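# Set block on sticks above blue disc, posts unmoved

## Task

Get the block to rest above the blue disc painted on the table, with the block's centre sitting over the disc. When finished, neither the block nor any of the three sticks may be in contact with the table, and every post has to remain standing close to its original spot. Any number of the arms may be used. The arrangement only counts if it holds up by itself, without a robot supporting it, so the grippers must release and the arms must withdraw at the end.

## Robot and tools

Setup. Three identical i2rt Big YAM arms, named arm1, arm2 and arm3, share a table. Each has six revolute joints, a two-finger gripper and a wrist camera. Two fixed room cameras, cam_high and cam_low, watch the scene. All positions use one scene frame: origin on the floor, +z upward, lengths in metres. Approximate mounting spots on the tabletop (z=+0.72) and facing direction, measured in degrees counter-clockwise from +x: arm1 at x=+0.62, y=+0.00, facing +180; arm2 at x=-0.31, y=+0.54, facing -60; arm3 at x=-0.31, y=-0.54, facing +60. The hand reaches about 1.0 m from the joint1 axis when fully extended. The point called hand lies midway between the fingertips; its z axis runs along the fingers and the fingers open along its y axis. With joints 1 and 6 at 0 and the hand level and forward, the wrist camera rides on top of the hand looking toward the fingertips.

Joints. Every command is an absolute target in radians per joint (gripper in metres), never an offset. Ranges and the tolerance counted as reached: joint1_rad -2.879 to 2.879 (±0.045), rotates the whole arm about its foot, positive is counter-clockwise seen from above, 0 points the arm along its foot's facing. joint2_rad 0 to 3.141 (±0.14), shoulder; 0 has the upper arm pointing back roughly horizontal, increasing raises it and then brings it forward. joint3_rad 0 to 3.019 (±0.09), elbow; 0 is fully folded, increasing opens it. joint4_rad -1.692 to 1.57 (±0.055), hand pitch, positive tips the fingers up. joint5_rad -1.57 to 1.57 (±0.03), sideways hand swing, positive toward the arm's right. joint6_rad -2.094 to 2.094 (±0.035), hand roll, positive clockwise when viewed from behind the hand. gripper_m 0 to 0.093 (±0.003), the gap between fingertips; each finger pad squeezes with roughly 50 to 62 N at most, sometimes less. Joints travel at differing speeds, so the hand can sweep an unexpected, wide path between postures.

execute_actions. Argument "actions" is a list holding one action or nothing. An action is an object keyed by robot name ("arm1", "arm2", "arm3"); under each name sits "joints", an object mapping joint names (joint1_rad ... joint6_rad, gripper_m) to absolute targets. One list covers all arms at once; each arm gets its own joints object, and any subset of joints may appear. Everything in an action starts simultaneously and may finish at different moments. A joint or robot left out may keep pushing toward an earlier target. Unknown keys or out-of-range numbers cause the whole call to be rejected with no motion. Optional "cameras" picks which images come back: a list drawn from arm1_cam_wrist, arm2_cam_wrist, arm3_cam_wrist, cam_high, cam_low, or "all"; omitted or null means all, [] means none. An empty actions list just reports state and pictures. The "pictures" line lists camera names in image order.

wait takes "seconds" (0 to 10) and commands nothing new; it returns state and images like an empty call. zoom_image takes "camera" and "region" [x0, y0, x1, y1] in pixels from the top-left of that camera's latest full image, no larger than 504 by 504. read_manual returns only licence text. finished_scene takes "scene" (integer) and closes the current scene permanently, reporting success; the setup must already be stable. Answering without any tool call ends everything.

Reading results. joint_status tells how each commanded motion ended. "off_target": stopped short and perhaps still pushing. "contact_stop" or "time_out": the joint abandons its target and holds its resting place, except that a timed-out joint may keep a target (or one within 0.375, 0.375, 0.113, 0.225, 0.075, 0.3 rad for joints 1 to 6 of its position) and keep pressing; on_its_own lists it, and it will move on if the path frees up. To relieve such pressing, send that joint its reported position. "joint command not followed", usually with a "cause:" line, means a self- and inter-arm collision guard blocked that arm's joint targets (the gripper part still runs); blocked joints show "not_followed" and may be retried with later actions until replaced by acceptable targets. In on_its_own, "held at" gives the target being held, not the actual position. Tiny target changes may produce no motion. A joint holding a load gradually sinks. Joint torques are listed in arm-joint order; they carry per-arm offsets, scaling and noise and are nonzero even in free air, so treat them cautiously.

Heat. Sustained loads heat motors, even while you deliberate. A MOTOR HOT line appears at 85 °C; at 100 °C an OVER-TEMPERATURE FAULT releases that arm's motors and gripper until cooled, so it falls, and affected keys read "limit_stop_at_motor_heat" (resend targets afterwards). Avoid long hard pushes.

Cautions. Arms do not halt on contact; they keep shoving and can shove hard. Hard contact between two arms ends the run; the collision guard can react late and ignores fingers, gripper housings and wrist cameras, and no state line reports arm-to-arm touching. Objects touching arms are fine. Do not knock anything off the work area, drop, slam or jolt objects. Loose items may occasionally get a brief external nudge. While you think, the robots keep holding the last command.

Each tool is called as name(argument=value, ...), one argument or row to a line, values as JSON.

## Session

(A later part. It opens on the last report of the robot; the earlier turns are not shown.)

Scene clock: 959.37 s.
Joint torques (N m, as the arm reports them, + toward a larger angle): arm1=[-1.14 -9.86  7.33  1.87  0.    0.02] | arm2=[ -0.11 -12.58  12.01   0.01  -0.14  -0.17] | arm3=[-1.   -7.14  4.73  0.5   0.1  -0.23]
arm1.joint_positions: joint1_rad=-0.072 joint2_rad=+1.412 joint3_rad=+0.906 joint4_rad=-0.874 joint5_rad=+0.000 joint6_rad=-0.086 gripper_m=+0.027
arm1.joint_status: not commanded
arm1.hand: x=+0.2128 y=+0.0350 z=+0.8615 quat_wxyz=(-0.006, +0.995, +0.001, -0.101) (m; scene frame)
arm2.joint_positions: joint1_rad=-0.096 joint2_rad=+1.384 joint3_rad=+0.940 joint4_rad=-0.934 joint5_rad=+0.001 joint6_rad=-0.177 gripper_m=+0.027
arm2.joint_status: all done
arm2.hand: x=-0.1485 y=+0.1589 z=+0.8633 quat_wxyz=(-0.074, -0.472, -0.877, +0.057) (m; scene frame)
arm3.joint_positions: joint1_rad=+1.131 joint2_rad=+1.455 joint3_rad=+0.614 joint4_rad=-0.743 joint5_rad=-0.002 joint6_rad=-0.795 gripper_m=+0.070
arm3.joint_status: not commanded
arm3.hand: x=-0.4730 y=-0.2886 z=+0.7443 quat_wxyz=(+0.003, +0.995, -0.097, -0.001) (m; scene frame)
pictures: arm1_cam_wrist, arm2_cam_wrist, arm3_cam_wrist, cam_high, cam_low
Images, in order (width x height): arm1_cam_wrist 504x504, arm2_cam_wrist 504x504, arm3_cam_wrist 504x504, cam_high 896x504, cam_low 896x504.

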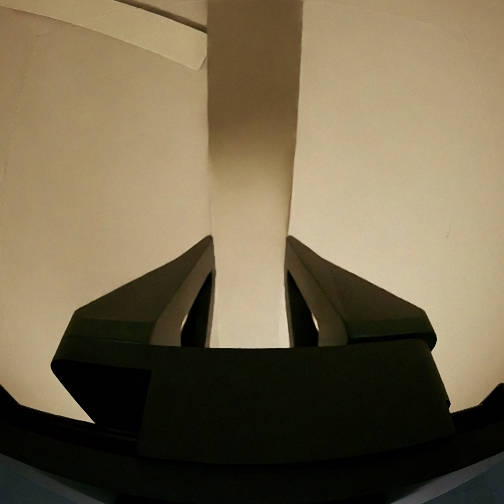

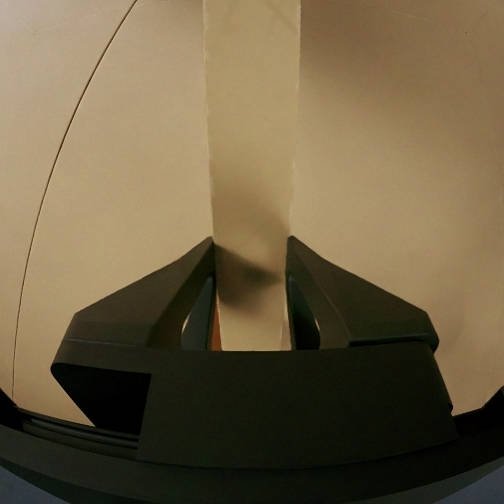

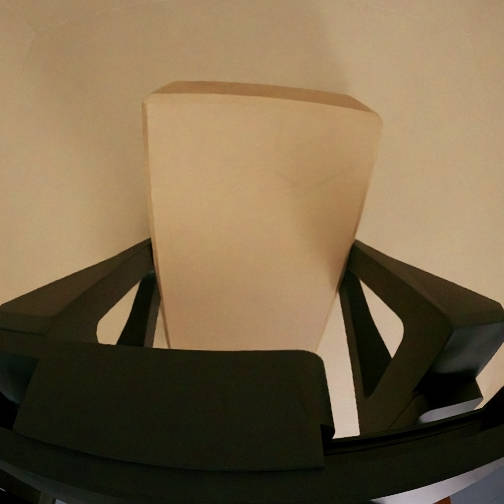

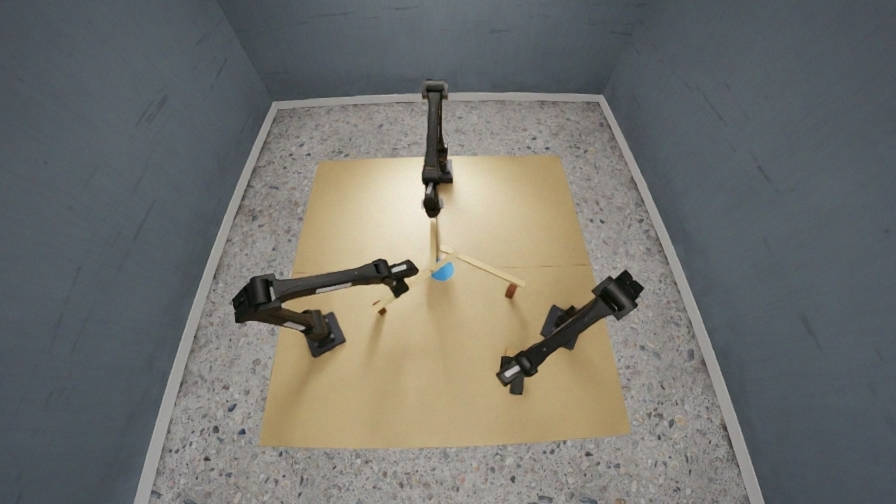

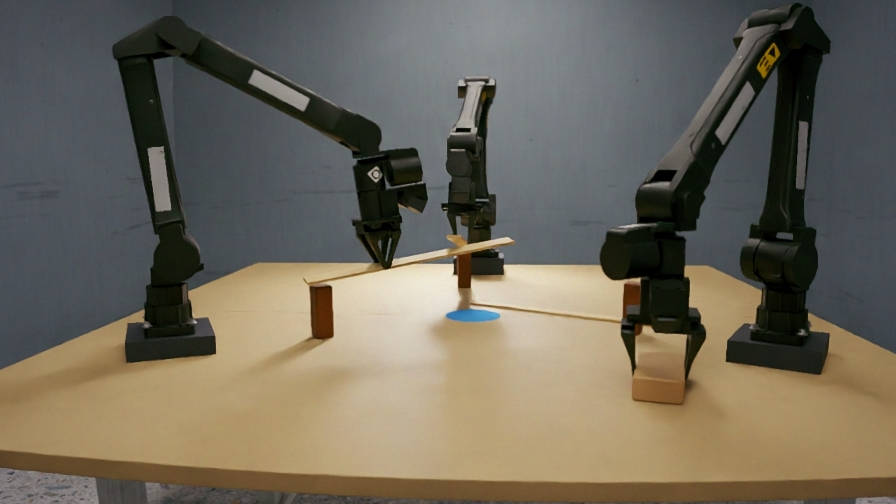

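execute_actions(
  actions=[
    {"arm2":{"joints":{"joint1_rad":-0.25}},"arm3":{"joints":{"gripper_m":0.093}}},
  ],
  cameras=["cam_high","cam_low"],
)

Scene clock: 1023.63 s.
Joint torques (N m, as the arm reports them, + toward a larger angle): arm1=[-1.05 -9.84  7.32  1.89  0.01  0.01] | arm2=[  0.81 -12.39  11.97   0.01  -0.12  -0.15] | arm3=[-1.19 -7.15  4.75  0.41  0.11 -0.24]
arm1.joint_positions: joint1_rad=-0.072 joint2_rad=+1.412 joint3_rad=+0.906 joint4_rad=-0.874 joint5_rad=+0.000 joint6_rad=-0.086 gripper_m=+0.027
arm1.joint_status: not commanded
arm1.hand: x=+0.2128 y=+0.0350 z=+0.8615 quat_wxyz=(-0.006, +0.995, +0.001, -0.101) (m; scene frame)
arm2.joint_positions: joint1_rad=-0.256 joint2_rad=+1.384 joint3_rad=+0.940 joint4_rad=-0.934 joint5_rad=+0.001 joint6_rad=-0.179 gripper_m=+0.027
arm2.joint_status: all done
arm2.hand: x=-0.2108 y=+0.1379 z=+0.8631 quat_wxyz=(-0.069, -0.540, -0.837, +0.063) (m; scene frame)
arm3.joint_positions: joint1_rad=+1.131 joint2_rad=+1.455 joint3_rad=+0.614 joint4_rad=-0.743 joint5_rad=-0.002 joint6_rad=-0.795 gripper_m=+0.093
arm3.joint_status: all done
arm3.hand: x=-0.4729 y=-0.2887 z=+0.7442 quat_wxyz=(+0.003, +0.995, -0.097, -0.001) (m; scene frame)
pictures: cam_high, cam_low
Images, in order (width x height): cam_high 896x504, cam_low 896x504.

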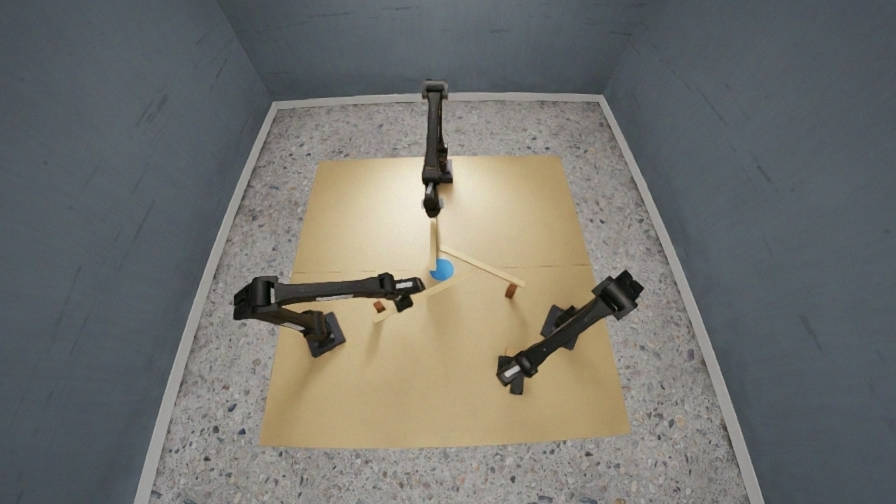

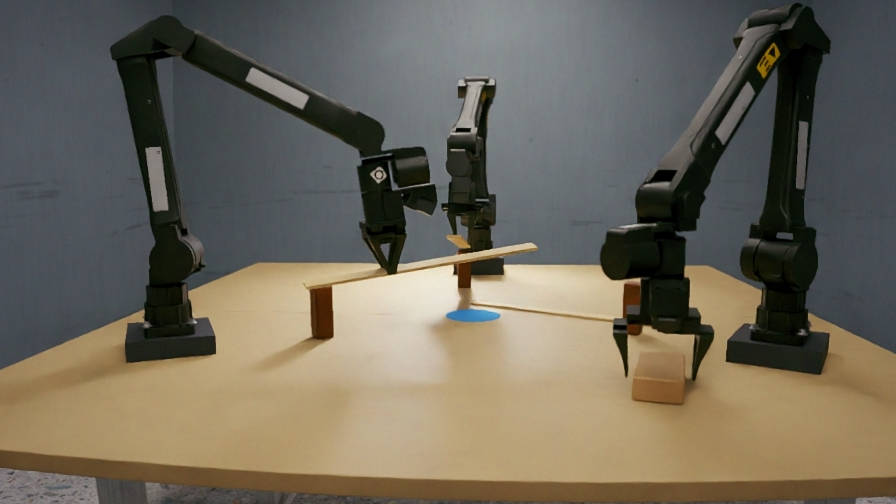

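zoom_image(
  camera="cam_high",
  region=[420, 220, 560, 320],
)

Region (420, 220, 560, 320) of cam_high's 896x504 image, scaled by 3.600, with more detail than that image has; it fills the top 360 rows of this view, and the rest is white.

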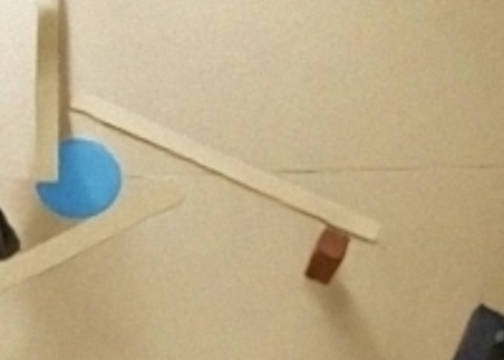

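execute_actions(
  actions=[
    {"arm3":{"joints":{"joint2_rad":1.31,"joint3_rad":0.68,"joint4_rad":-0.92}},"arm2":{"joints":{"joint6_rad":-0.125}}},
  ],
  cameras=["arm3_cam_wrist"],
)

execute_actions(
  actions=[
    {"arm3":{"joints":{"joint1_rad":-0.272,"joint2_rad":1.123,"joint3_rad":0.80,"joint4_rad":-1.236,"joint6_rad":-0.326,"gripper_m":0.06}}},
  ],
  cameras=["arm3_cam_wrist","cam_high","cam_low"],
)

Scene clock: 1048.20 s.
Joint torques (N m, as the arm reports them, + toward a larger angle): arm1=[-1.01 -9.77  7.33  1.89  0.    0.01] | arm2=[  0.89 -12.72  11.98   0.03  -0.11   0.03] | arm3=[-1.16 -6.35  8.32 -0.14  0.09 -0.23]
arm1.joint_positions: joint1_rad=-0.072 joint2_rad=+1.412 joint3_rad=+0.906 joint4_rad=-0.874 joint5_rad=+0.000 joint6_rad=-0.086 gripper_m=+0.027
arm1.joint_status: not commanded
arm1.hand: x=+0.2128 y=+0.0350 z=+0.8615 quat_wxyz=(-0.006, +0.995, +0.001, -0.101) (m; scene frame)
arm2.joint_positions: joint1_rad=-0.256 joint2_rad=+1.384 joint3_rad=+0.940 joint4_rad=-0.934 joint5_rad=+0.001 joint6_rad=-0.138 gripper_m=+0.027
arm2.joint_status: all done
arm2.hand: x=-0.2108 y=+0.1379 z=+0.8631 quat_wxyz=(-0.070, -0.557, -0.825, +0.061) (m; scene frame)
arm3.joint_positions: joint1_rad=+1.131 joint2_rad=+1.301 joint3_rad=+0.649 joint4_rad=-0.912 joint5_rad=-0.002 joint6_rad=-0.795 gripper_m=+0.093
arm3.joint_status: all done
arm3.hand: x=-0.4696 y=-0.2934 z=+0.7963 quat_wxyz=(-0.005, +0.995, -0.097, -0.008) (m; scene frame)
pictures: arm3_cam_wrist
Images, in order (width x height): arm3_cam_wrist 504x504.

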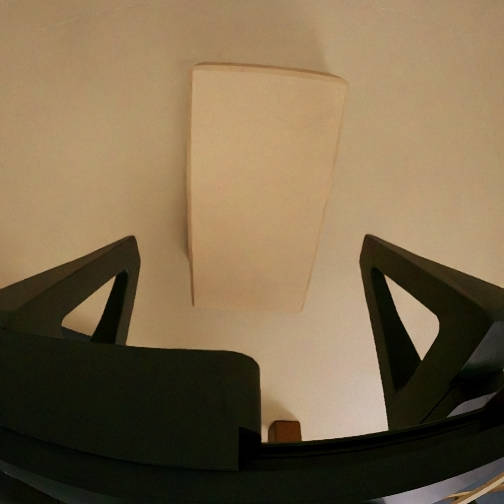

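Scene clock: 1049.90 s.
Joint torques (N m, as the arm reports them, + toward a larger angle): arm1=[-1.08 -9.71  7.32  1.86  0.01  0.02] | arm2=[  0.8  -12.64  12.01   0.01  -0.11   0.09] | arm3=[-2.73 -5.54  8.54 -0.12  0.1   0.07]
arm1.joint_positions: joint1_rad=-0.072 joint2_rad=+1.412 joint3_rad=+0.906 joint4_rad=-0.874 joint5_rad=+0.000 joint6_rad=-0.086 gripper_m=+0.027
arm1.joint_status: not commanded
arm1.hand: x=+0.2128 y=+0.0350 z=+0.8615 quat_wxyz=(-0.006, +0.995, +0.001, -0.101) (m; scene frame)
arm2.joint_positions: joint1_rad=-0.256 joint2_rad=+1.384 joint3_rad=+0.940 joint4_rad=-0.934 joint5_rad=+0.001 joint6_rad=-0.138 gripper_m=+0.027
arm2.joint_status: not commanded
arm2.hand: x=-0.2108 y=+0.1379 z=+0.8631 quat_wxyz=(-0.070, -0.557, -0.825, +0.061) (m; scene frame)
arm3.joint_positions: joint1_rad=-0.264 joint2_rad=+1.121 joint3_rad=+0.778 joint4_rad=-1.228 joint5_rad=-0.001 joint6_rad=-0.342 gripper_m=+0.060
arm3.joint_status: all done
arm3.hand: x=-0.1067 y=-0.3468 z=+0.8837 quat_wxyz=(+0.002, +0.523, -0.853, -0.005) (m; scene frame)
pictures: arm3_cam_wrist, cam_high, cam_low
Images, in order (width x height): arm3_cam_wrist 504x504, cam_high 896x504, cam_low 896x504.

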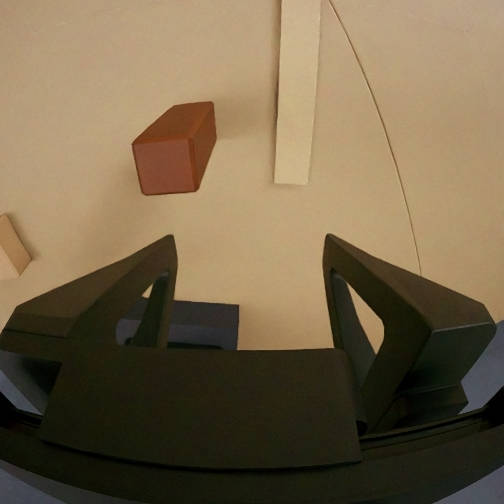

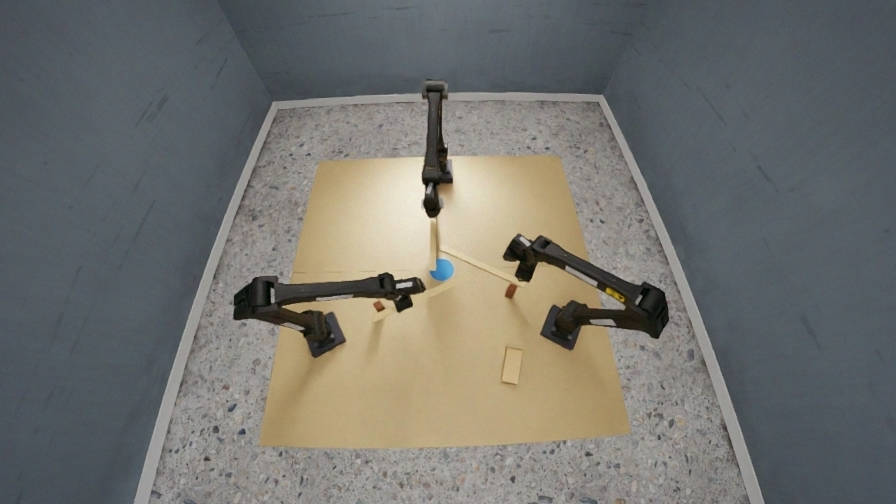

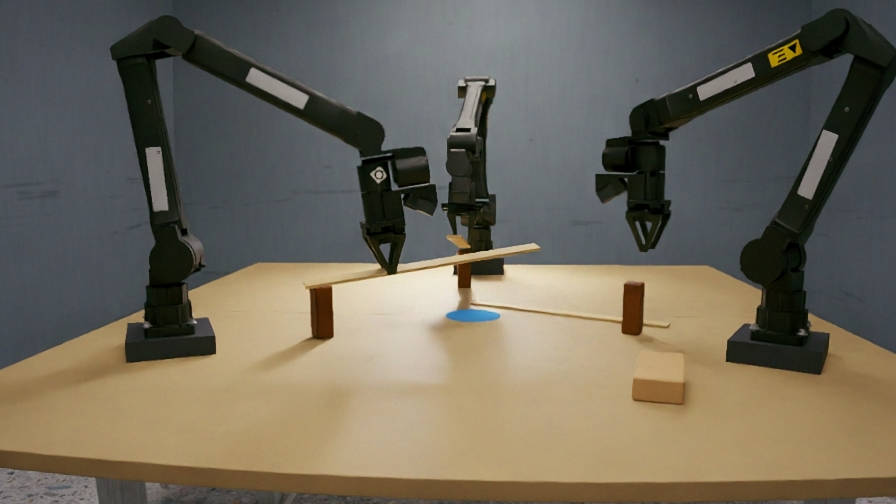

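execute_actions(
  actions=[
    {"arm3":{"joints":{"joint2_rad":1.562,"joint3_rad":0.93,"joint4_rad":-0.90,"joint6_rad":-0.33}}},
  ],
  cameras=["arm3_cam_wrist","cam_high"],
)

Scene clock: 1084.80 s.
Joint torques (N m, as the arm reports them, + toward a larger angle): arm1=[-1.02 -9.8   7.33  1.9   0.01  0.02] | arm2=[  0.89 -12.43  11.98  -0.01  -0.13   0.09] | arm3=[ -2.77 -12.14   7.34   0.51   0.14   0.03]
arm1.joint_positions: joint1_rad=-0.072 joint2_rad=+1.412 joint3_rad=+0.906 joint4_rad=-0.874 joint5_rad=+0.000 joint6_rad=-0.086 gripper_m=+0.027
arm1.joint_status: not commanded
arm1.hand: x=+0.2128 y=+0.0350 z=+0.8615 quat_wxyz=(-0.006, +0.995, +0.001, -0.101) (m; scene frame)
arm2.joint_positions: joint1_rad=-0.256 joint2_rad=+1.384 joint3_rad=+0.940 joint4_rad=-0.934 joint5_rad=+0.001 joint6_rad=-0.138 gripper_m=+0.027
arm2.joint_status: not commanded
arm2.hand: x=-0.2108 y=+0.1379 z=+0.8631 quat_wxyz=(-0.070, -0.557, -0.825, +0.061) (m; scene frame)
arm3.joint_positions: joint1_rad=-0.264 joint2_rad=+1.573 joint3_rad=+0.910 joint4_rad=-0.909 joint5_rad=-0.001 joint6_rad=-0.342 gripper_m=+0.060
arm3.joint_status: all done
arm3.hand: x=-0.0253 y=-0.2685 z=+0.7844 quat_wxyz=(+0.003, +0.523, -0.853, -0.005) (m; scene frame)
pictures: arm3_cam_wrist, cam_high
Images, in order (width x height): arm3_cam_wrist 504x504, cam_high 896x504.

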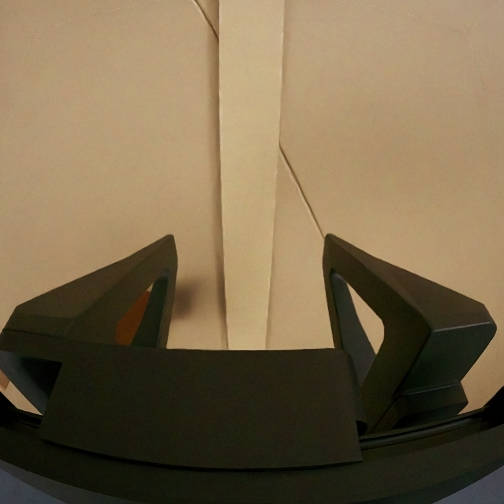

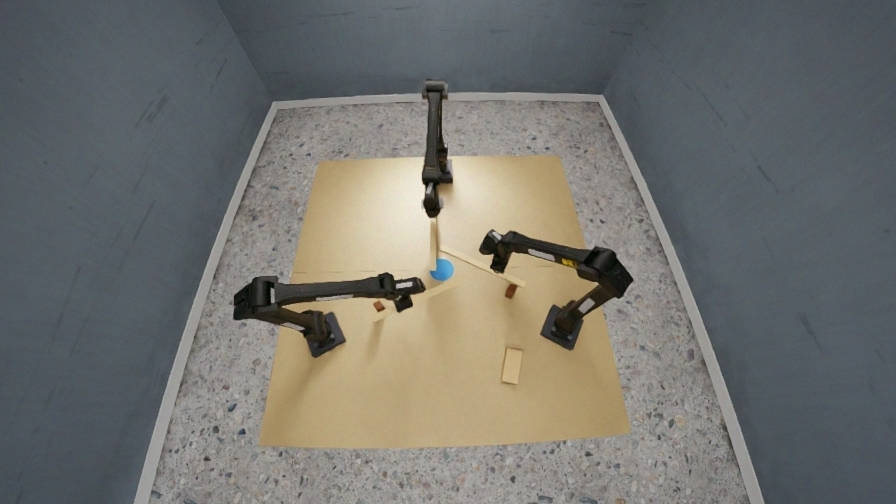

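execute_actions(
  actions=[
    {"arm3":{"joints":{"joint2_rad":1.662,"joint3_rad":0.868,"joint4_rad":-0.745}}},
  ],
  cameras=["arm3_cam_wrist"],
)

Scene clock: 1089.93 s.
Joint torques (N m, as the arm reports them, + toward a larger angle): arm1=[-1.02 -9.77  7.33  1.87  0.    0.02] | arm2=[  0.82 -12.41  11.94  -0.03  -0.11   0.09] | arm3=[ -2.59 -12.35   5.33   0.61   0.11   0.03]
arm1.joint_positions: joint1_rad=-0.072 joint2_rad=+1.412 joint3_rad=+0.906 joint4_rad=-0.874 joint5_rad=+0.000 joint6_rad=-0.086 gripper_m=+0.027
arm1.joint_status: not commanded
arm1.hand: x=+0.2128 y=+0.0350 z=+0.8615 quat_wxyz=(-0.006, +0.995, +0.001, -0.101) (m; scene frame)
arm2.joint_positions: joint1_rad=-0.256 joint2_rad=+1.384 joint3_rad=+0.940 joint4_rad=-0.934 joint5_rad=+0.001 joint6_rad=-0.138 gripper_m=+0.027
arm2.joint_status: not commanded
arm2.hand: x=-0.2108 y=+0.1379 z=+0.8631 quat_wxyz=(-0.070, -0.557, -0.825, +0.061) (m; scene frame)
arm3.joint_positions: joint1_rad=-0.264 joint2_rad=+1.670 joint3_rad=+0.866 joint4_rad=-0.755 joint5_rad=-0.001 joint6_rad=-0.342 gripper_m=+0.060
arm3.joint_status: all done
arm3.hand: x=-0.0232 y=-0.2658 z=+0.7360 quat_wxyz=(-0.003, +0.523, -0.853, -0.007) (m; scene frame)
pictures: arm3_cam_wrist
Images, in order (width x height): arm3_cam_wrist 504x504.

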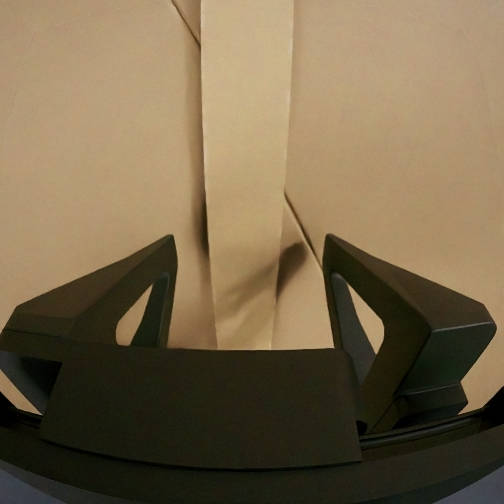

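execute_actions(
  actions=[
    {"arm3":{"joints":{"joint2_rad":1.69}}},
  ],
  cameras=["arm3_cam_wrist"],
)

Scene clock: 1092.60 s.
Joint torques (N m, as the arm reports them, + toward a larger angle): arm1=[-1.1  -9.84  7.3   1.88  0.    0.02] | arm2=[  0.83 -12.61  11.98  -0.03  -0.12   0.09] | arm3=[ -2.63 -11.27   5.34   0.59   0.13   0.05]
arm1.joint_positions: joint1_rad=-0.072 joint2_rad=+1.412 joint3_rad=+0.906 joint4_rad=-0.874 joint5_rad=+0.000 joint6_rad=-0.086 gripper_m=+0.027
arm1.joint_status: not commanded
arm1.hand: x=+0.2128 y=+0.0350 z=+0.8615 quat_wxyz=(-0.006, +0.995, +0.001, -0.101) (m; scene frame)
arm2.joint_positions: joint1_rad=-0.256 joint2_rad=+1.384 joint3_rad=+0.940 joint4_rad=-0.934 joint5_rad=+0.001 joint6_rad=-0.138 gripper_m=+0.027
arm2.joint_status: not commanded
arm2.hand: x=-0.2108 y=+0.1379 z=+0.8631 quat_wxyz=(-0.070, -0.557, -0.825, +0.061) (m; scene frame)
arm3.joint_positions: joint1_rad=-0.264 joint2_rad=+1.679 joint3_rad=+0.866 joint4_rad=-0.755 joint5_rad=-0.001 joint6_rad=-0.342 gripper_m=+0.060
arm3.joint_status: all done
arm3.hand: x=-0.0242 y=-0.2667 z=+0.7327 quat_wxyz=(+0.001, +0.523, -0.853, -0.006) (m; scene frame)
pictures: arm3_cam_wrist
Images, in order (width x height): arm3_cam_wrist 504x504.

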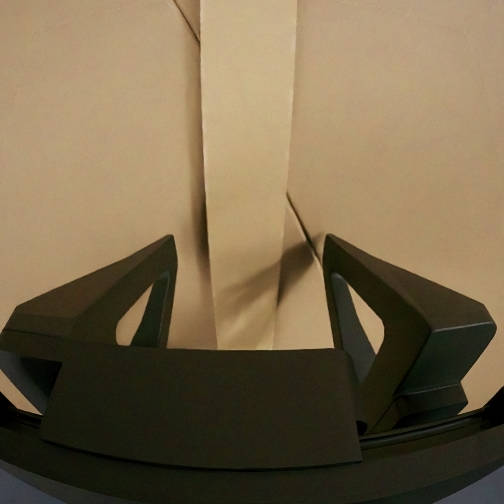

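execute_actions(
  actions=[
    {"arm3":{"joints":{"joint2_rad":1.697}}},
  ],
  cameras=[],
)

execute_actions(
  actions=[
    {"arm3":{"joints":{"gripper_m":0.008}}},
  ],
  cameras=["arm3_cam_wrist"],
)

Scene clock: 1096.23 s.
Joint torques (N m, as the arm reports them, + toward a larger angle): arm1=[-1.13 -9.8   7.3   1.87  0.01  0.02] | arm2=[  0.78 -12.54  11.98  -0.06  -0.12   0.09] | arm3=[ -2.78 -10.9    5.21   0.54   0.13   0.02]
arm1.joint_positions: joint1_rad=-0.072 joint2_rad=+1.412 joint3_rad=+0.906 joint4_rad=-0.874 joint5_rad=+0.000 joint6_rad=-0.086 gripper_m=+0.027
arm1.joint_status: not commanded
arm1.hand: x=+0.2128 y=+0.0350 z=+0.8615 quat_wxyz=(-0.006, +0.995, +0.001, -0.101) (m; scene frame)
arm2.joint_positions: joint1_rad=-0.256 joint2_rad=+1.384 joint3_rad=+0.940 joint4_rad=-0.934 joint5_rad=+0.001 joint6_rad=-0.138 gripper_m=+0.027
arm2.joint_status: not commanded
arm2.hand: x=-0.2108 y=+0.1379 z=+0.8631 quat_wxyz=(-0.070, -0.557, -0.825, +0.061) (m; scene frame)
arm3.joint_positions: joint1_rad=-0.264 joint2_rad=+1.685 joint3_rad=+0.866 joint4_rad=-0.755 joint5_rad=-0.001 joint6_rad=-0.342 gripper_m=+0.060
arm3.joint_status: all done
arm3.hand: x=-0.0249 y=-0.2674 z=+0.7303 quat_wxyz=(+0.004, +0.523, -0.853, -0.005) (m; scene frame)
pictures: none
No camera images: the call's "cameras" was empty. Leave "cameras" out to get every camera's image.

Scene clock: 1096.83 s.
Joint torques (N m, as the arm reports them, + toward a larger angle): arm1=[-0.98 -9.78  7.32  1.87  0.01  0.01] | arm2=[  0.91 -12.54  11.94   0.    -0.12   0.09] | arm3=[ -2.68 -10.87   5.15   0.58   0.11   0.05]
arm1.joint_positions: joint1_rad=-0.072 joint2_rad=+1.412 joint3_rad=+0.906 joint4_rad=-0.874 joint5_rad=+0.000 joint6_rad=-0.086 gripper_m=+0.027
arm1.joint_status: not commanded
arm1.hand: x=+0.2128 y=+0.0350 z=+0.8615 quat_wxyz=(-0.006, +0.995, +0.001, -0.101) (m; scene frame)
arm2.joint_positions: joint1_rad=-0.256 joint2_rad=+1.384 joint3_rad=+0.940 joint4_rad=-0.934 joint5_rad=+0.001 joint6_rad=-0.138 gripper_m=+0.027
arm2.joint_status: not commanded
arm2.hand: x=-0.2108 y=+0.1379 z=+0.8631 quat_wxyz=(-0.070, -0.557, -0.825, +0.061) (m; scene frame)
arm3.joint_positions: joint1_rad=-0.264 joint2_rad=+1.686 joint3_rad=+0.866 joint4_rad=-0.754 joint5_rad=-0.001 joint6_rad=-0.342 gripper_m=+0.027
arm3.joint_status: gripper_m off_target (ended at +0.027, target +0.008)
arm3.hand: x=-0.0249 y=-0.2674 z=+0.7302 quat_wxyz=(+0.004, +0.522, -0.853, -0.005) (m; scene frame)
pictures: arm3_cam_wrist
Images, in order (width x height): arm3_cam_wrist 504x504.

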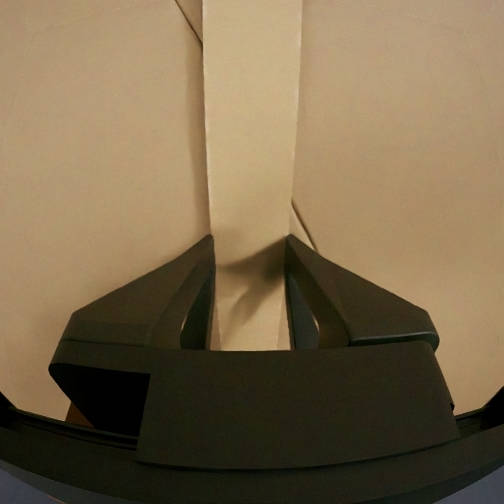

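execute_actions(
  actions=[
    {"arm3":{"joints":{"joint2_rad":1.56}},"arm2":{"joints":{"joint1_rad":-0.42}}},
  ],
  cameras=["arm3_cam_wrist"],
)

execute_actions(
  actions=[
    {"arm3":{"joints":{"joint1_rad":-0.30,"joint2_rad":1.355,"joint3_rad":0.725,"joint4_rad":-0.83}}},
  ],
  cameras=["cam_high","cam_low"],
)

Scene clock: 1129.73 s.
Joint torques (N m, as the arm reports them, + toward a larger angle): arm1=[-1.08 -9.79  7.32  1.89  0.01  0.01] | arm2=[  0.9  -12.6   12.    -0.01  -0.1    0.07] | arm3=[ -3.03 -10.25   6.06   0.86   0.13   0.03]
arm1.joint_positions: joint1_rad=-0.072 joint2_rad=+1.412 joint3_rad=+0.906 joint4_rad=-0.874 joint5_rad=+0.000 joint6_rad=-0.086 gripper_m=+0.027
arm1.joint_status: not commanded
arm1.hand: x=+0.2128 y=+0.0350 z=+0.8615 quat_wxyz=(-0.006, +0.995, +0.001, -0.101) (m; scene frame)
arm2.joint_positions: joint1_rad=-0.426 joint2_rad=+1.384 joint3_rad=+0.940 joint4_rad=-0.934 joint5_rad=+0.000 joint6_rad=-0.136 gripper_m=+0.027
arm2.joint_status: all done
arm2.hand: x=-0.2792 y=+0.1269 z=+0.8629 quat_wxyz=(-0.064, -0.625, -0.775, +0.067) (m; scene frame)
arm3.joint_positions: joint1_rad=-0.264 joint2_rad=+1.552 joint3_rad=+0.866 joint4_rad=-0.754 joint5_rad=-0.001 joint6_rad=-0.342 gripper_m=+0.027
arm3.joint_status: all done
arm3.hand: x=-0.0117 y=-0.2556 z=+0.7808 quat_wxyz=(-0.061, +0.521, -0.851, -0.019) (m; scene frame)
pictures: arm3_cam_wrist
Images, in order (width x height): arm3_cam_wrist 504x504.

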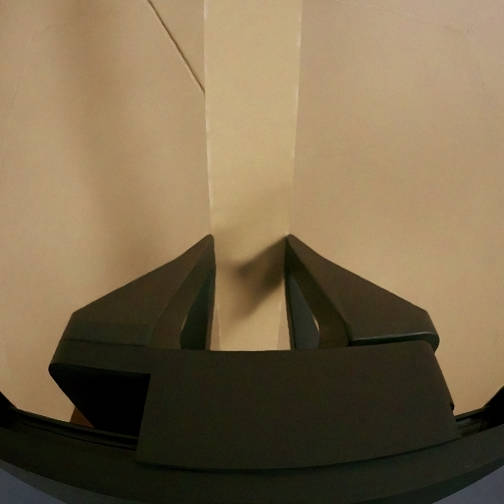

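Scene clock: 1130.80 s.
Joint torques (N m, as the arm reports them, + toward a larger angle): arm1=[-1.07 -9.83  7.33  1.88  0.    0.02] | arm2=[  0.72 -12.57  12.01  -0.02  -0.1    0.06] | arm3=[-2.9  -7.82  6.68  0.39  0.11  0.04]
arm1.joint_positions: joint1_rad=-0.072 joint2_rad=+1.412 joint3_rad=+0.906 joint4_rad=-0.874 joint5_rad=+0.000 joint6_rad=-0.086 gripper_m=+0.027
arm1.joint_status: not commanded
arm1.hand: x=+0.2128 y=+0.0350 z=+0.8615 quat_wxyz=(-0.006, +0.995, +0.001, -0.101) (m; scene frame)
arm2.joint_positions: joint1_rad=-0.426 joint2_rad=+1.384 joint3_rad=+0.940 joint4_rad=-0.934 joint5_rad=+0.000 joint6_rad=-0.136 gripper_m=+0.027
arm2.joint_status: not commanded
arm2.hand: x=-0.2792 y=+0.1269 z=+0.8629 quat_wxyz=(-0.064, -0.625, -0.775, +0.067) (m; scene frame)
arm3.joint_positions: joint1_rad=-0.289 joint2_rad=+1.350 joint3_rad=+0.718 joint4_rad=-0.831 joint5_rad=-0.001 joint6_rad=-0.342 gripper_m=+0.027
arm3.joint_status: all done
arm3.hand: x=-0.0568 y=-0.3104 z=+0.8011 quat_wxyz=(-0.050, +0.511, -0.858, -0.016) (m; scene frame)
pictures: cam_high, cam_low
Images, in order (width x height): cam_high 896x504, cam_low 896x504.

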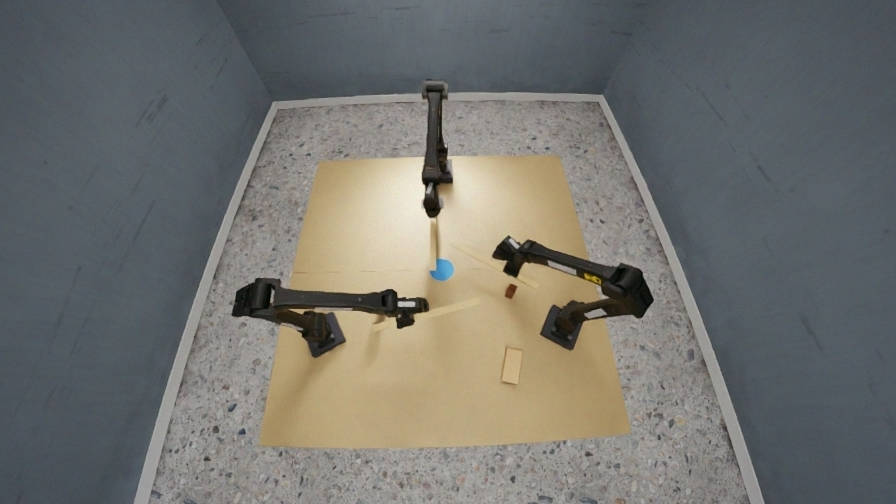

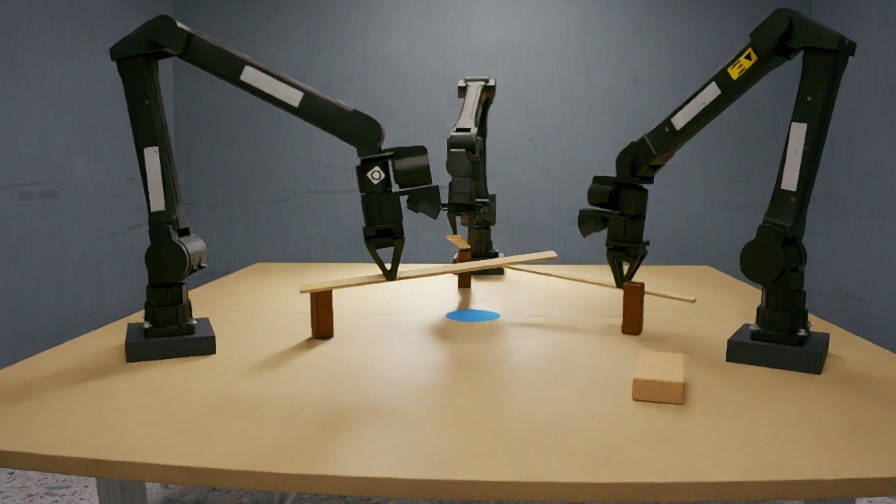

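execute_actions(
  actions=[
    {"arm3":{"joints":{"joint2_rad":1.18,"joint3_rad":0.82,"joint4_rad":-1.004}}},
  ],
  cameras=["cam_low"],
)

Scene clock: 1141.87 s.
Joint torques (N m, as the arm reports them, + toward a larger angle): arm1=[-1.09 -9.86  7.31  1.89  0.01  0.01] | arm2=[  0.68 -12.35  12.03   0.    -0.1    0.09] | arm3=[-3.04 -6.33  9.64  0.22  0.1   0.04]
arm1.joint_positions: joint1_rad=-0.072 joint2_rad=+1.412 joint3_rad=+0.906 joint4_rad=-0.874 joint5_rad=+0.000 joint6_rad=-0.086 gripper_m=+0.027
arm1.joint_status: not commanded
arm1.hand: x=+0.2128 y=+0.0350 z=+0.8615 quat_wxyz=(-0.006, +0.995, +0.001, -0.101) (m; scene frame)
arm2.joint_positions: joint1_rad=-0.426 joint2_rad=+1.384 joint3_rad=+0.940 joint4_rad=-0.934 joint5_rad=+0.000 joint6_rad=-0.136 gripper_m=+0.027
arm2.joint_status: not commanded
arm2.hand: x=-0.2792 y=+0.1269 z=+0.8629 quat_wxyz=(-0.064, -0.625, -0.775, +0.067) (m; scene frame)
arm3.joint_positions: joint1_rad=-0.289 joint2_rad=+1.175 joint3_rad=+0.786 joint4_rad=-0.998 joint5_rad=-0.001 joint6_rad=-0.342 gripper_m=+0.027
arm3.joint_status: all done
arm3.hand: x=-0.0582 y=-0.3126 z=+0.8761 quat_wxyz=(-0.088, +0.509, -0.856, -0.023) (m; scene frame)
pictures: cam_low
Images, in order (width x height): cam_low 896x504.

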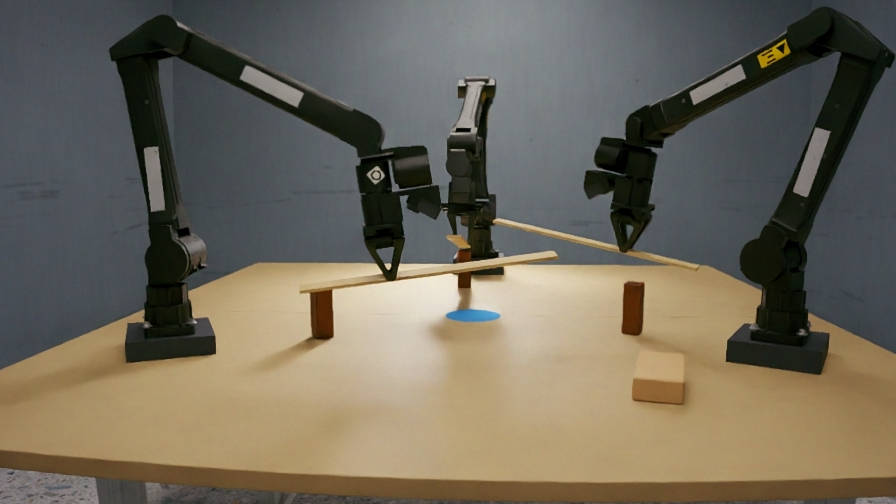

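execute_actions(
  actions=[
    {"arm3":{"joints":{"joint1_rad":-0.048,"joint2_rad":1.322,"joint3_rad":0.975,"joint6_rad":-0.087}}},
  ],
  cameras=["cam_low","cam_high","arm3_cam_wrist"],
)

zoom_image(
  camera="cam_high",
  region=[400, 200, 560, 320],
)

Scene clock: 1154.47 s.
Joint torques (N m, as the arm reports them, + toward a larger angle): arm1=[-1.07 -9.79  7.31  1.87  0.    0.01] | arm2=[  0.8  -12.6   12.    -0.02  -0.11   0.07] | arm3=[-2.34 -9.9  10.19  0.52  0.11  0.06]
arm1.joint_positions: joint1_rad=-0.072 joint2_rad=+1.412 joint3_rad=+0.906 joint4_rad=-0.874 joint5_rad=+0.000 joint6_rad=-0.086 gripper_m=+0.027
arm1.joint_status: not commanded
arm1.hand: x=+0.2128 y=+0.0350 z=+0.8615 quat_wxyz=(-0.006, +0.995, +0.001, -0.101) (m; scene frame)
arm2.joint_positions: joint1_rad=-0.426 joint2_rad=+1.384 joint3_rad=+0.940 joint4_rad=-0.934 joint5_rad=+0.000 joint6_rad=-0.136 gripper_m=+0.027
arm2.joint_status: not commanded
arm2.hand: x=-0.2792 y=+0.1269 z=+0.8629 quat_wxyz=(-0.064, -0.625, -0.775, +0.067) (m; scene frame)
arm3.joint_positions: joint1_rad=-0.045 joint2_rad=+1.329 joint3_rad=+0.933 joint4_rad=-1.004 joint5_rad=+0.000 joint6_rad=-0.104 gripper_m=+0.027
arm3.joint_status: all done
arm3.hand: x=-0.0895 y=-0.2139 z=+0.8820 quat_wxyz=(-0.075, +0.512, -0.855, -0.041) (m; scene frame)
pictures: arm3_cam_wrist, cam_high, cam_low
Images, in order (width x height): arm3_cam_wrist 504x504, cam_high 896x504, cam_low 896x504.

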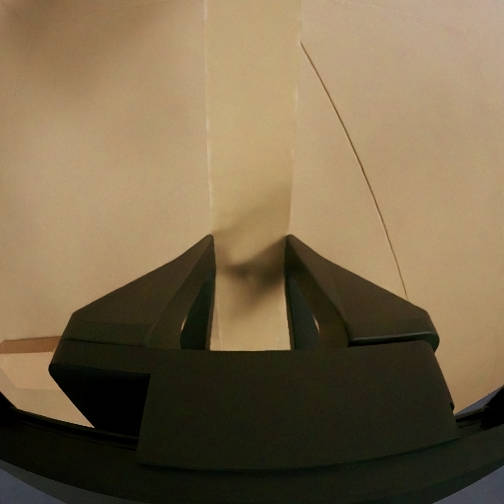

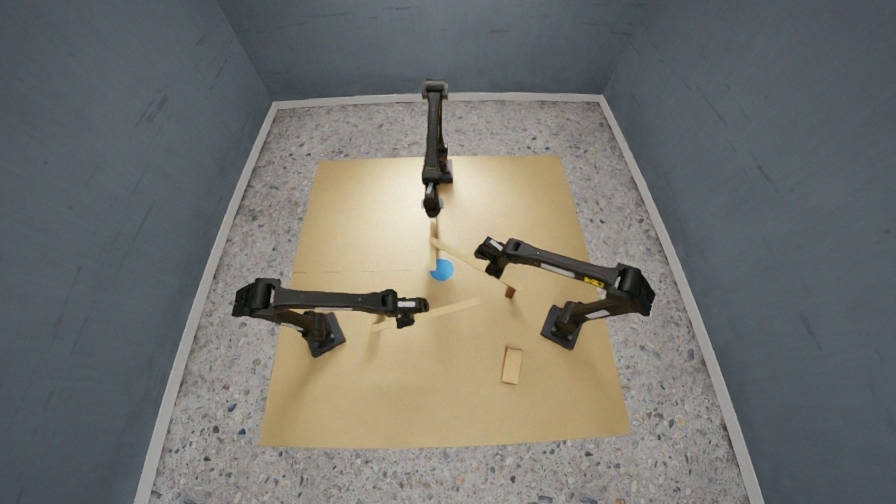

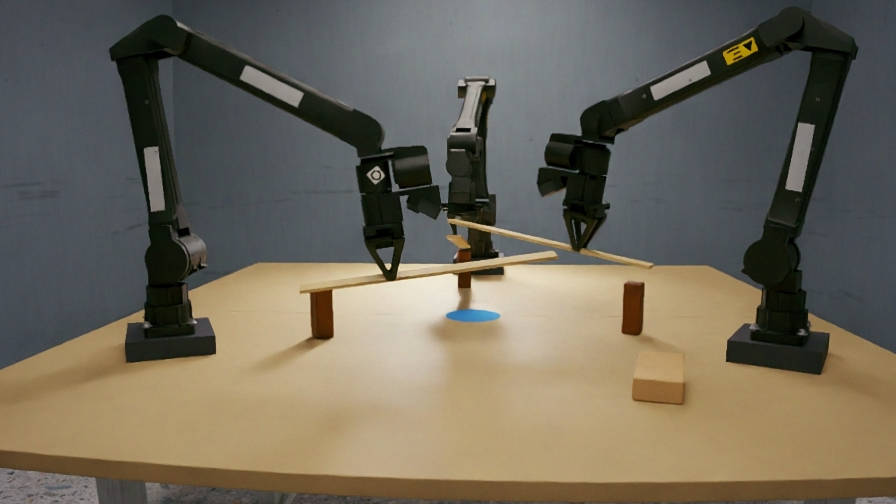

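Region (400, 200, 560, 320) of cam_high's 896x504 image, scaled by 3.150, with more detail than that image has; it fills the top 378 rows of this view, and the rest is white.

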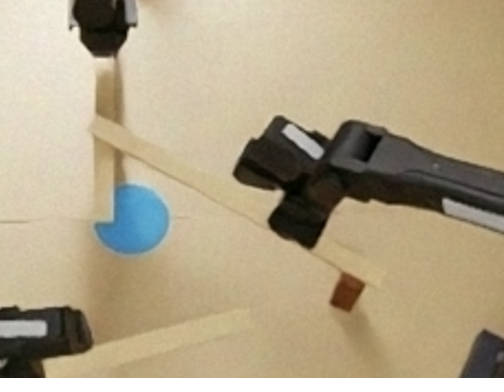

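execute_actions(
  actions=[
    {"arm3":{"joints":{"joint2_rad":1.366,"joint4_rad":-0.955}}},
  ],
  cameras=["cam_low","cam_high"],
)

zoom_image(
  camera="cam_low",
  region=[420, 190, 700, 340],
)

Scene clock: 1184.50 s.
Joint torques (N m, as the arm reports them, + toward a larger angle): arm1=[-1.09 -9.84  7.33  1.89  0.01  0.01] | arm2=[  0.8  -12.54  11.96   0.03  -0.09   0.09] | arm3=[-2.42 -9.48 10.11  1.08  0.12  0.09]
arm1.joint_positions: joint1_rad=-0.072 joint2_rad=+1.412 joint3_rad=+0.906 joint4_rad=-0.874 joint5_rad=+0.000 joint6_rad=-0.086 gripper_m=+0.027
arm1.joint_status: not commanded
arm1.hand: x=+0.2128 y=+0.0350 z=+0.8615 quat_wxyz=(-0.006, +0.995, +0.001, -0.101) (m; scene frame)
arm2.joint_positions: joint1_rad=-0.426 joint2_rad=+1.384 joint3_rad=+0.940 joint4_rad=-0.934 joint5_rad=+0.000 joint6_rad=-0.136 gripper_m=+0.027
arm2.joint_status: not commanded
arm2.hand: x=-0.2792 y=+0.1269 z=+0.8629 quat_wxyz=(-0.064, -0.625, -0.775, +0.067) (m; scene frame)
arm3.joint_positions: joint1_rad=-0.045 joint2_rad=+1.365 joint3_rad=+0.933 joint4_rad=-0.968 joint5_rad=+0.000 joint6_rad=-0.103 gripper_m=+0.027
arm3.joint_status: all done
arm3.hand: x=-0.0849 y=-0.2069 z=+0.8700 quat_wxyz=(-0.075, +0.512, -0.855, -0.041) (m; scene frame)
pictures: cam_high, cam_low
Images, in order (width x height): cam_high 896x504, cam_low 896x504.

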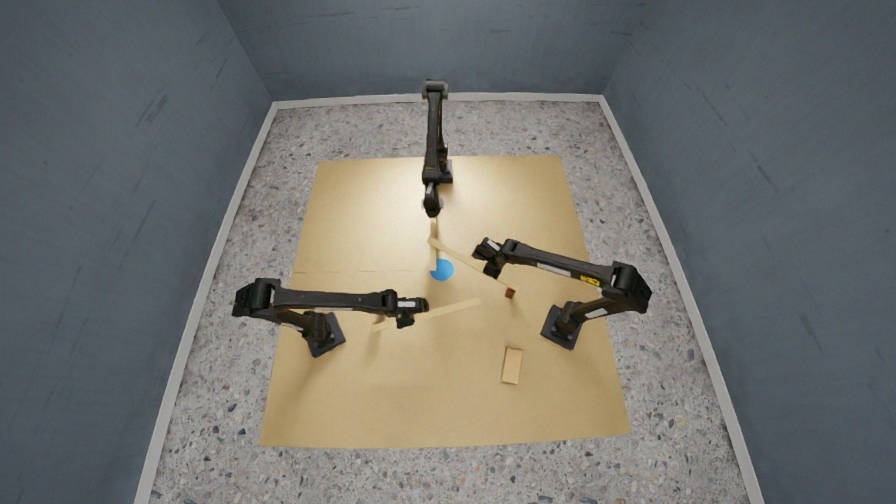

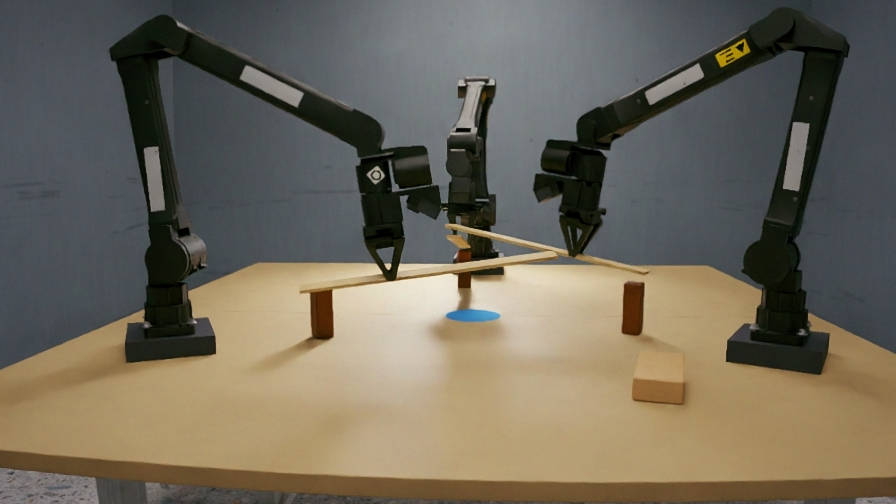

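Region (420, 190, 700, 340) of cam_low's 896x504 image, scaled by 1.800, with more detail than that image has; it fills the top 270 rows of this view, and the rest is white.

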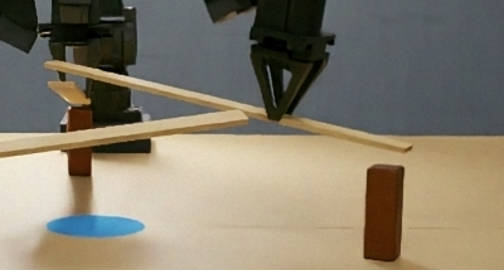

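execute_actions(
  actions=[
    {"arm3":{"joints":{"joint2_rad":1.393}}},
  ],
  cameras=["cam_low","cam_high","arm1_cam_wrist"],
)

zoom_image(
  camera="cam_low",
  region=[420, 190, 700, 340],
)

zoom_image(
  camera="cam_low",
  region=[430, 210, 530, 270],
)

Scene clock: 1198.57 s.
Joint torques (N m, as the arm reports them, + toward a larger angle): arm1=[-1.05 -9.84  7.33  1.86  0.    0.02] | arm2=[  0.76 -12.53  11.97   0.    -0.09   0.07] | arm3=[-2.39 -9.58 10.02  1.    0.11  0.07]
arm1.joint_positions: joint1_rad=-0.072 joint2_rad=+1.412 joint3_rad=+0.906 joint4_rad=-0.874 joint5_rad=+0.000 joint6_rad=-0.086 gripper_m=+0.027
arm1.joint_status: not commanded
arm1.hand: x=+0.2128 y=+0.0350 z=+0.8615 quat_wxyz=(-0.006, +0.995, +0.001, -0.101) (m; scene frame)
arm2.joint_positions: joint1_rad=-0.426 joint2_rad=+1.384 joint3_rad=+0.940 joint4_rad=-0.934 joint5_rad=+0.000 joint6_rad=-0.136 gripper_m=+0.027
arm2.joint_status: not commanded
arm2.hand: x=-0.2792 y=+0.1269 z=+0.8629 quat_wxyz=(-0.064, -0.625, -0.775, +0.067) (m; scene frame)
arm3.joint_positions: joint1_rad=-0.045 joint2_rad=+1.389 joint3_rad=+0.933 joint4_rad=-0.967 joint5_rad=+0.000 joint6_rad=-0.103 gripper_m=+0.027
arm3.joint_status: all done
arm3.hand: x=-0.0852 y=-0.2072 z=+0.8610 quat_wxyz=(-0.064, +0.512, -0.856, -0.036) (m; scene frame)
pictures: arm1_cam_wrist, cam_high, cam_low
Images, in order (width x height): arm1_cam_wrist 504x504, cam_high 896x504, cam_low 896x504.

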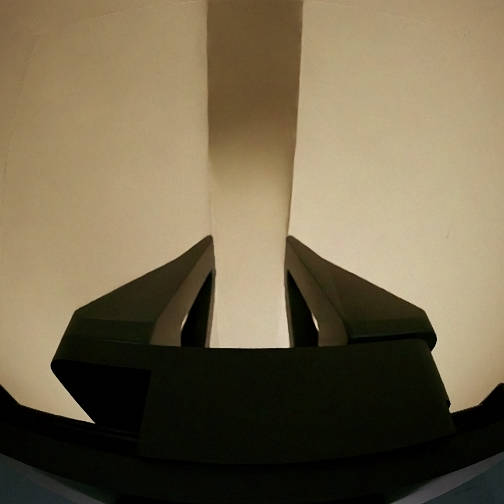

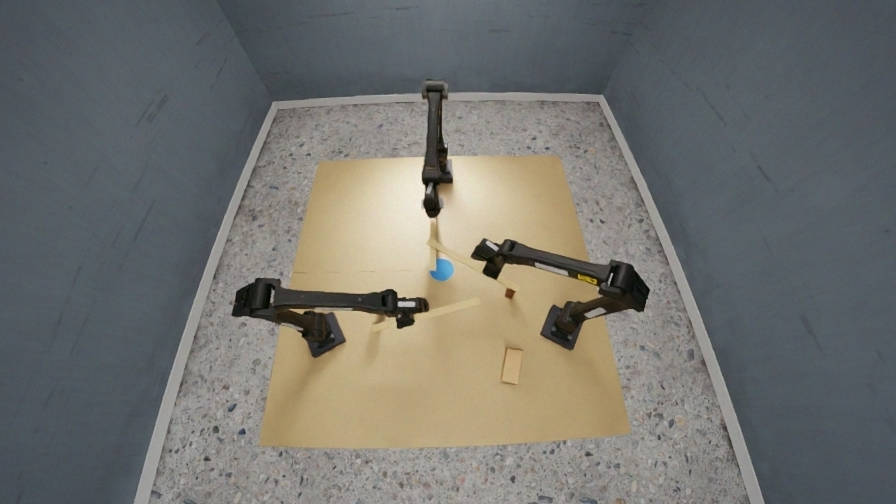

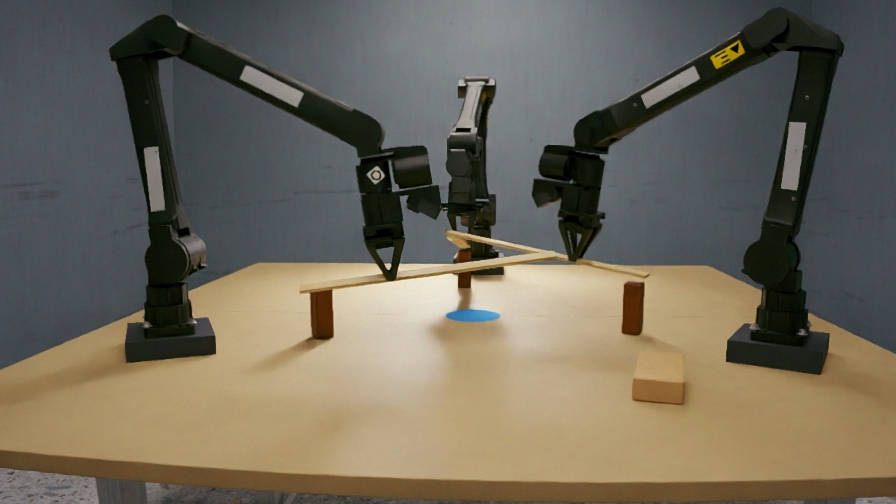

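Region (420, 190, 700, 340) of cam_low's 896x504 image, scaled by 1.800, with more detail than that image has; it fills the top 270 rows of this view, and the rest is white.

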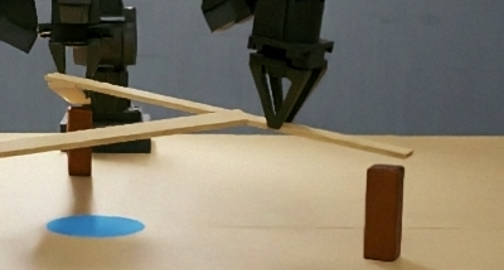

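Region (430, 210, 530, 270) of cam_low's 896x504 image, scaled by 5.040, with more detail than that image has; it fills the top 302 rows of this view, and the rest is white.

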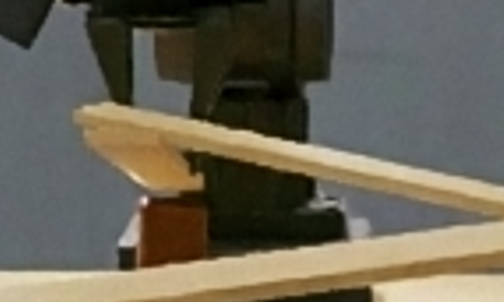

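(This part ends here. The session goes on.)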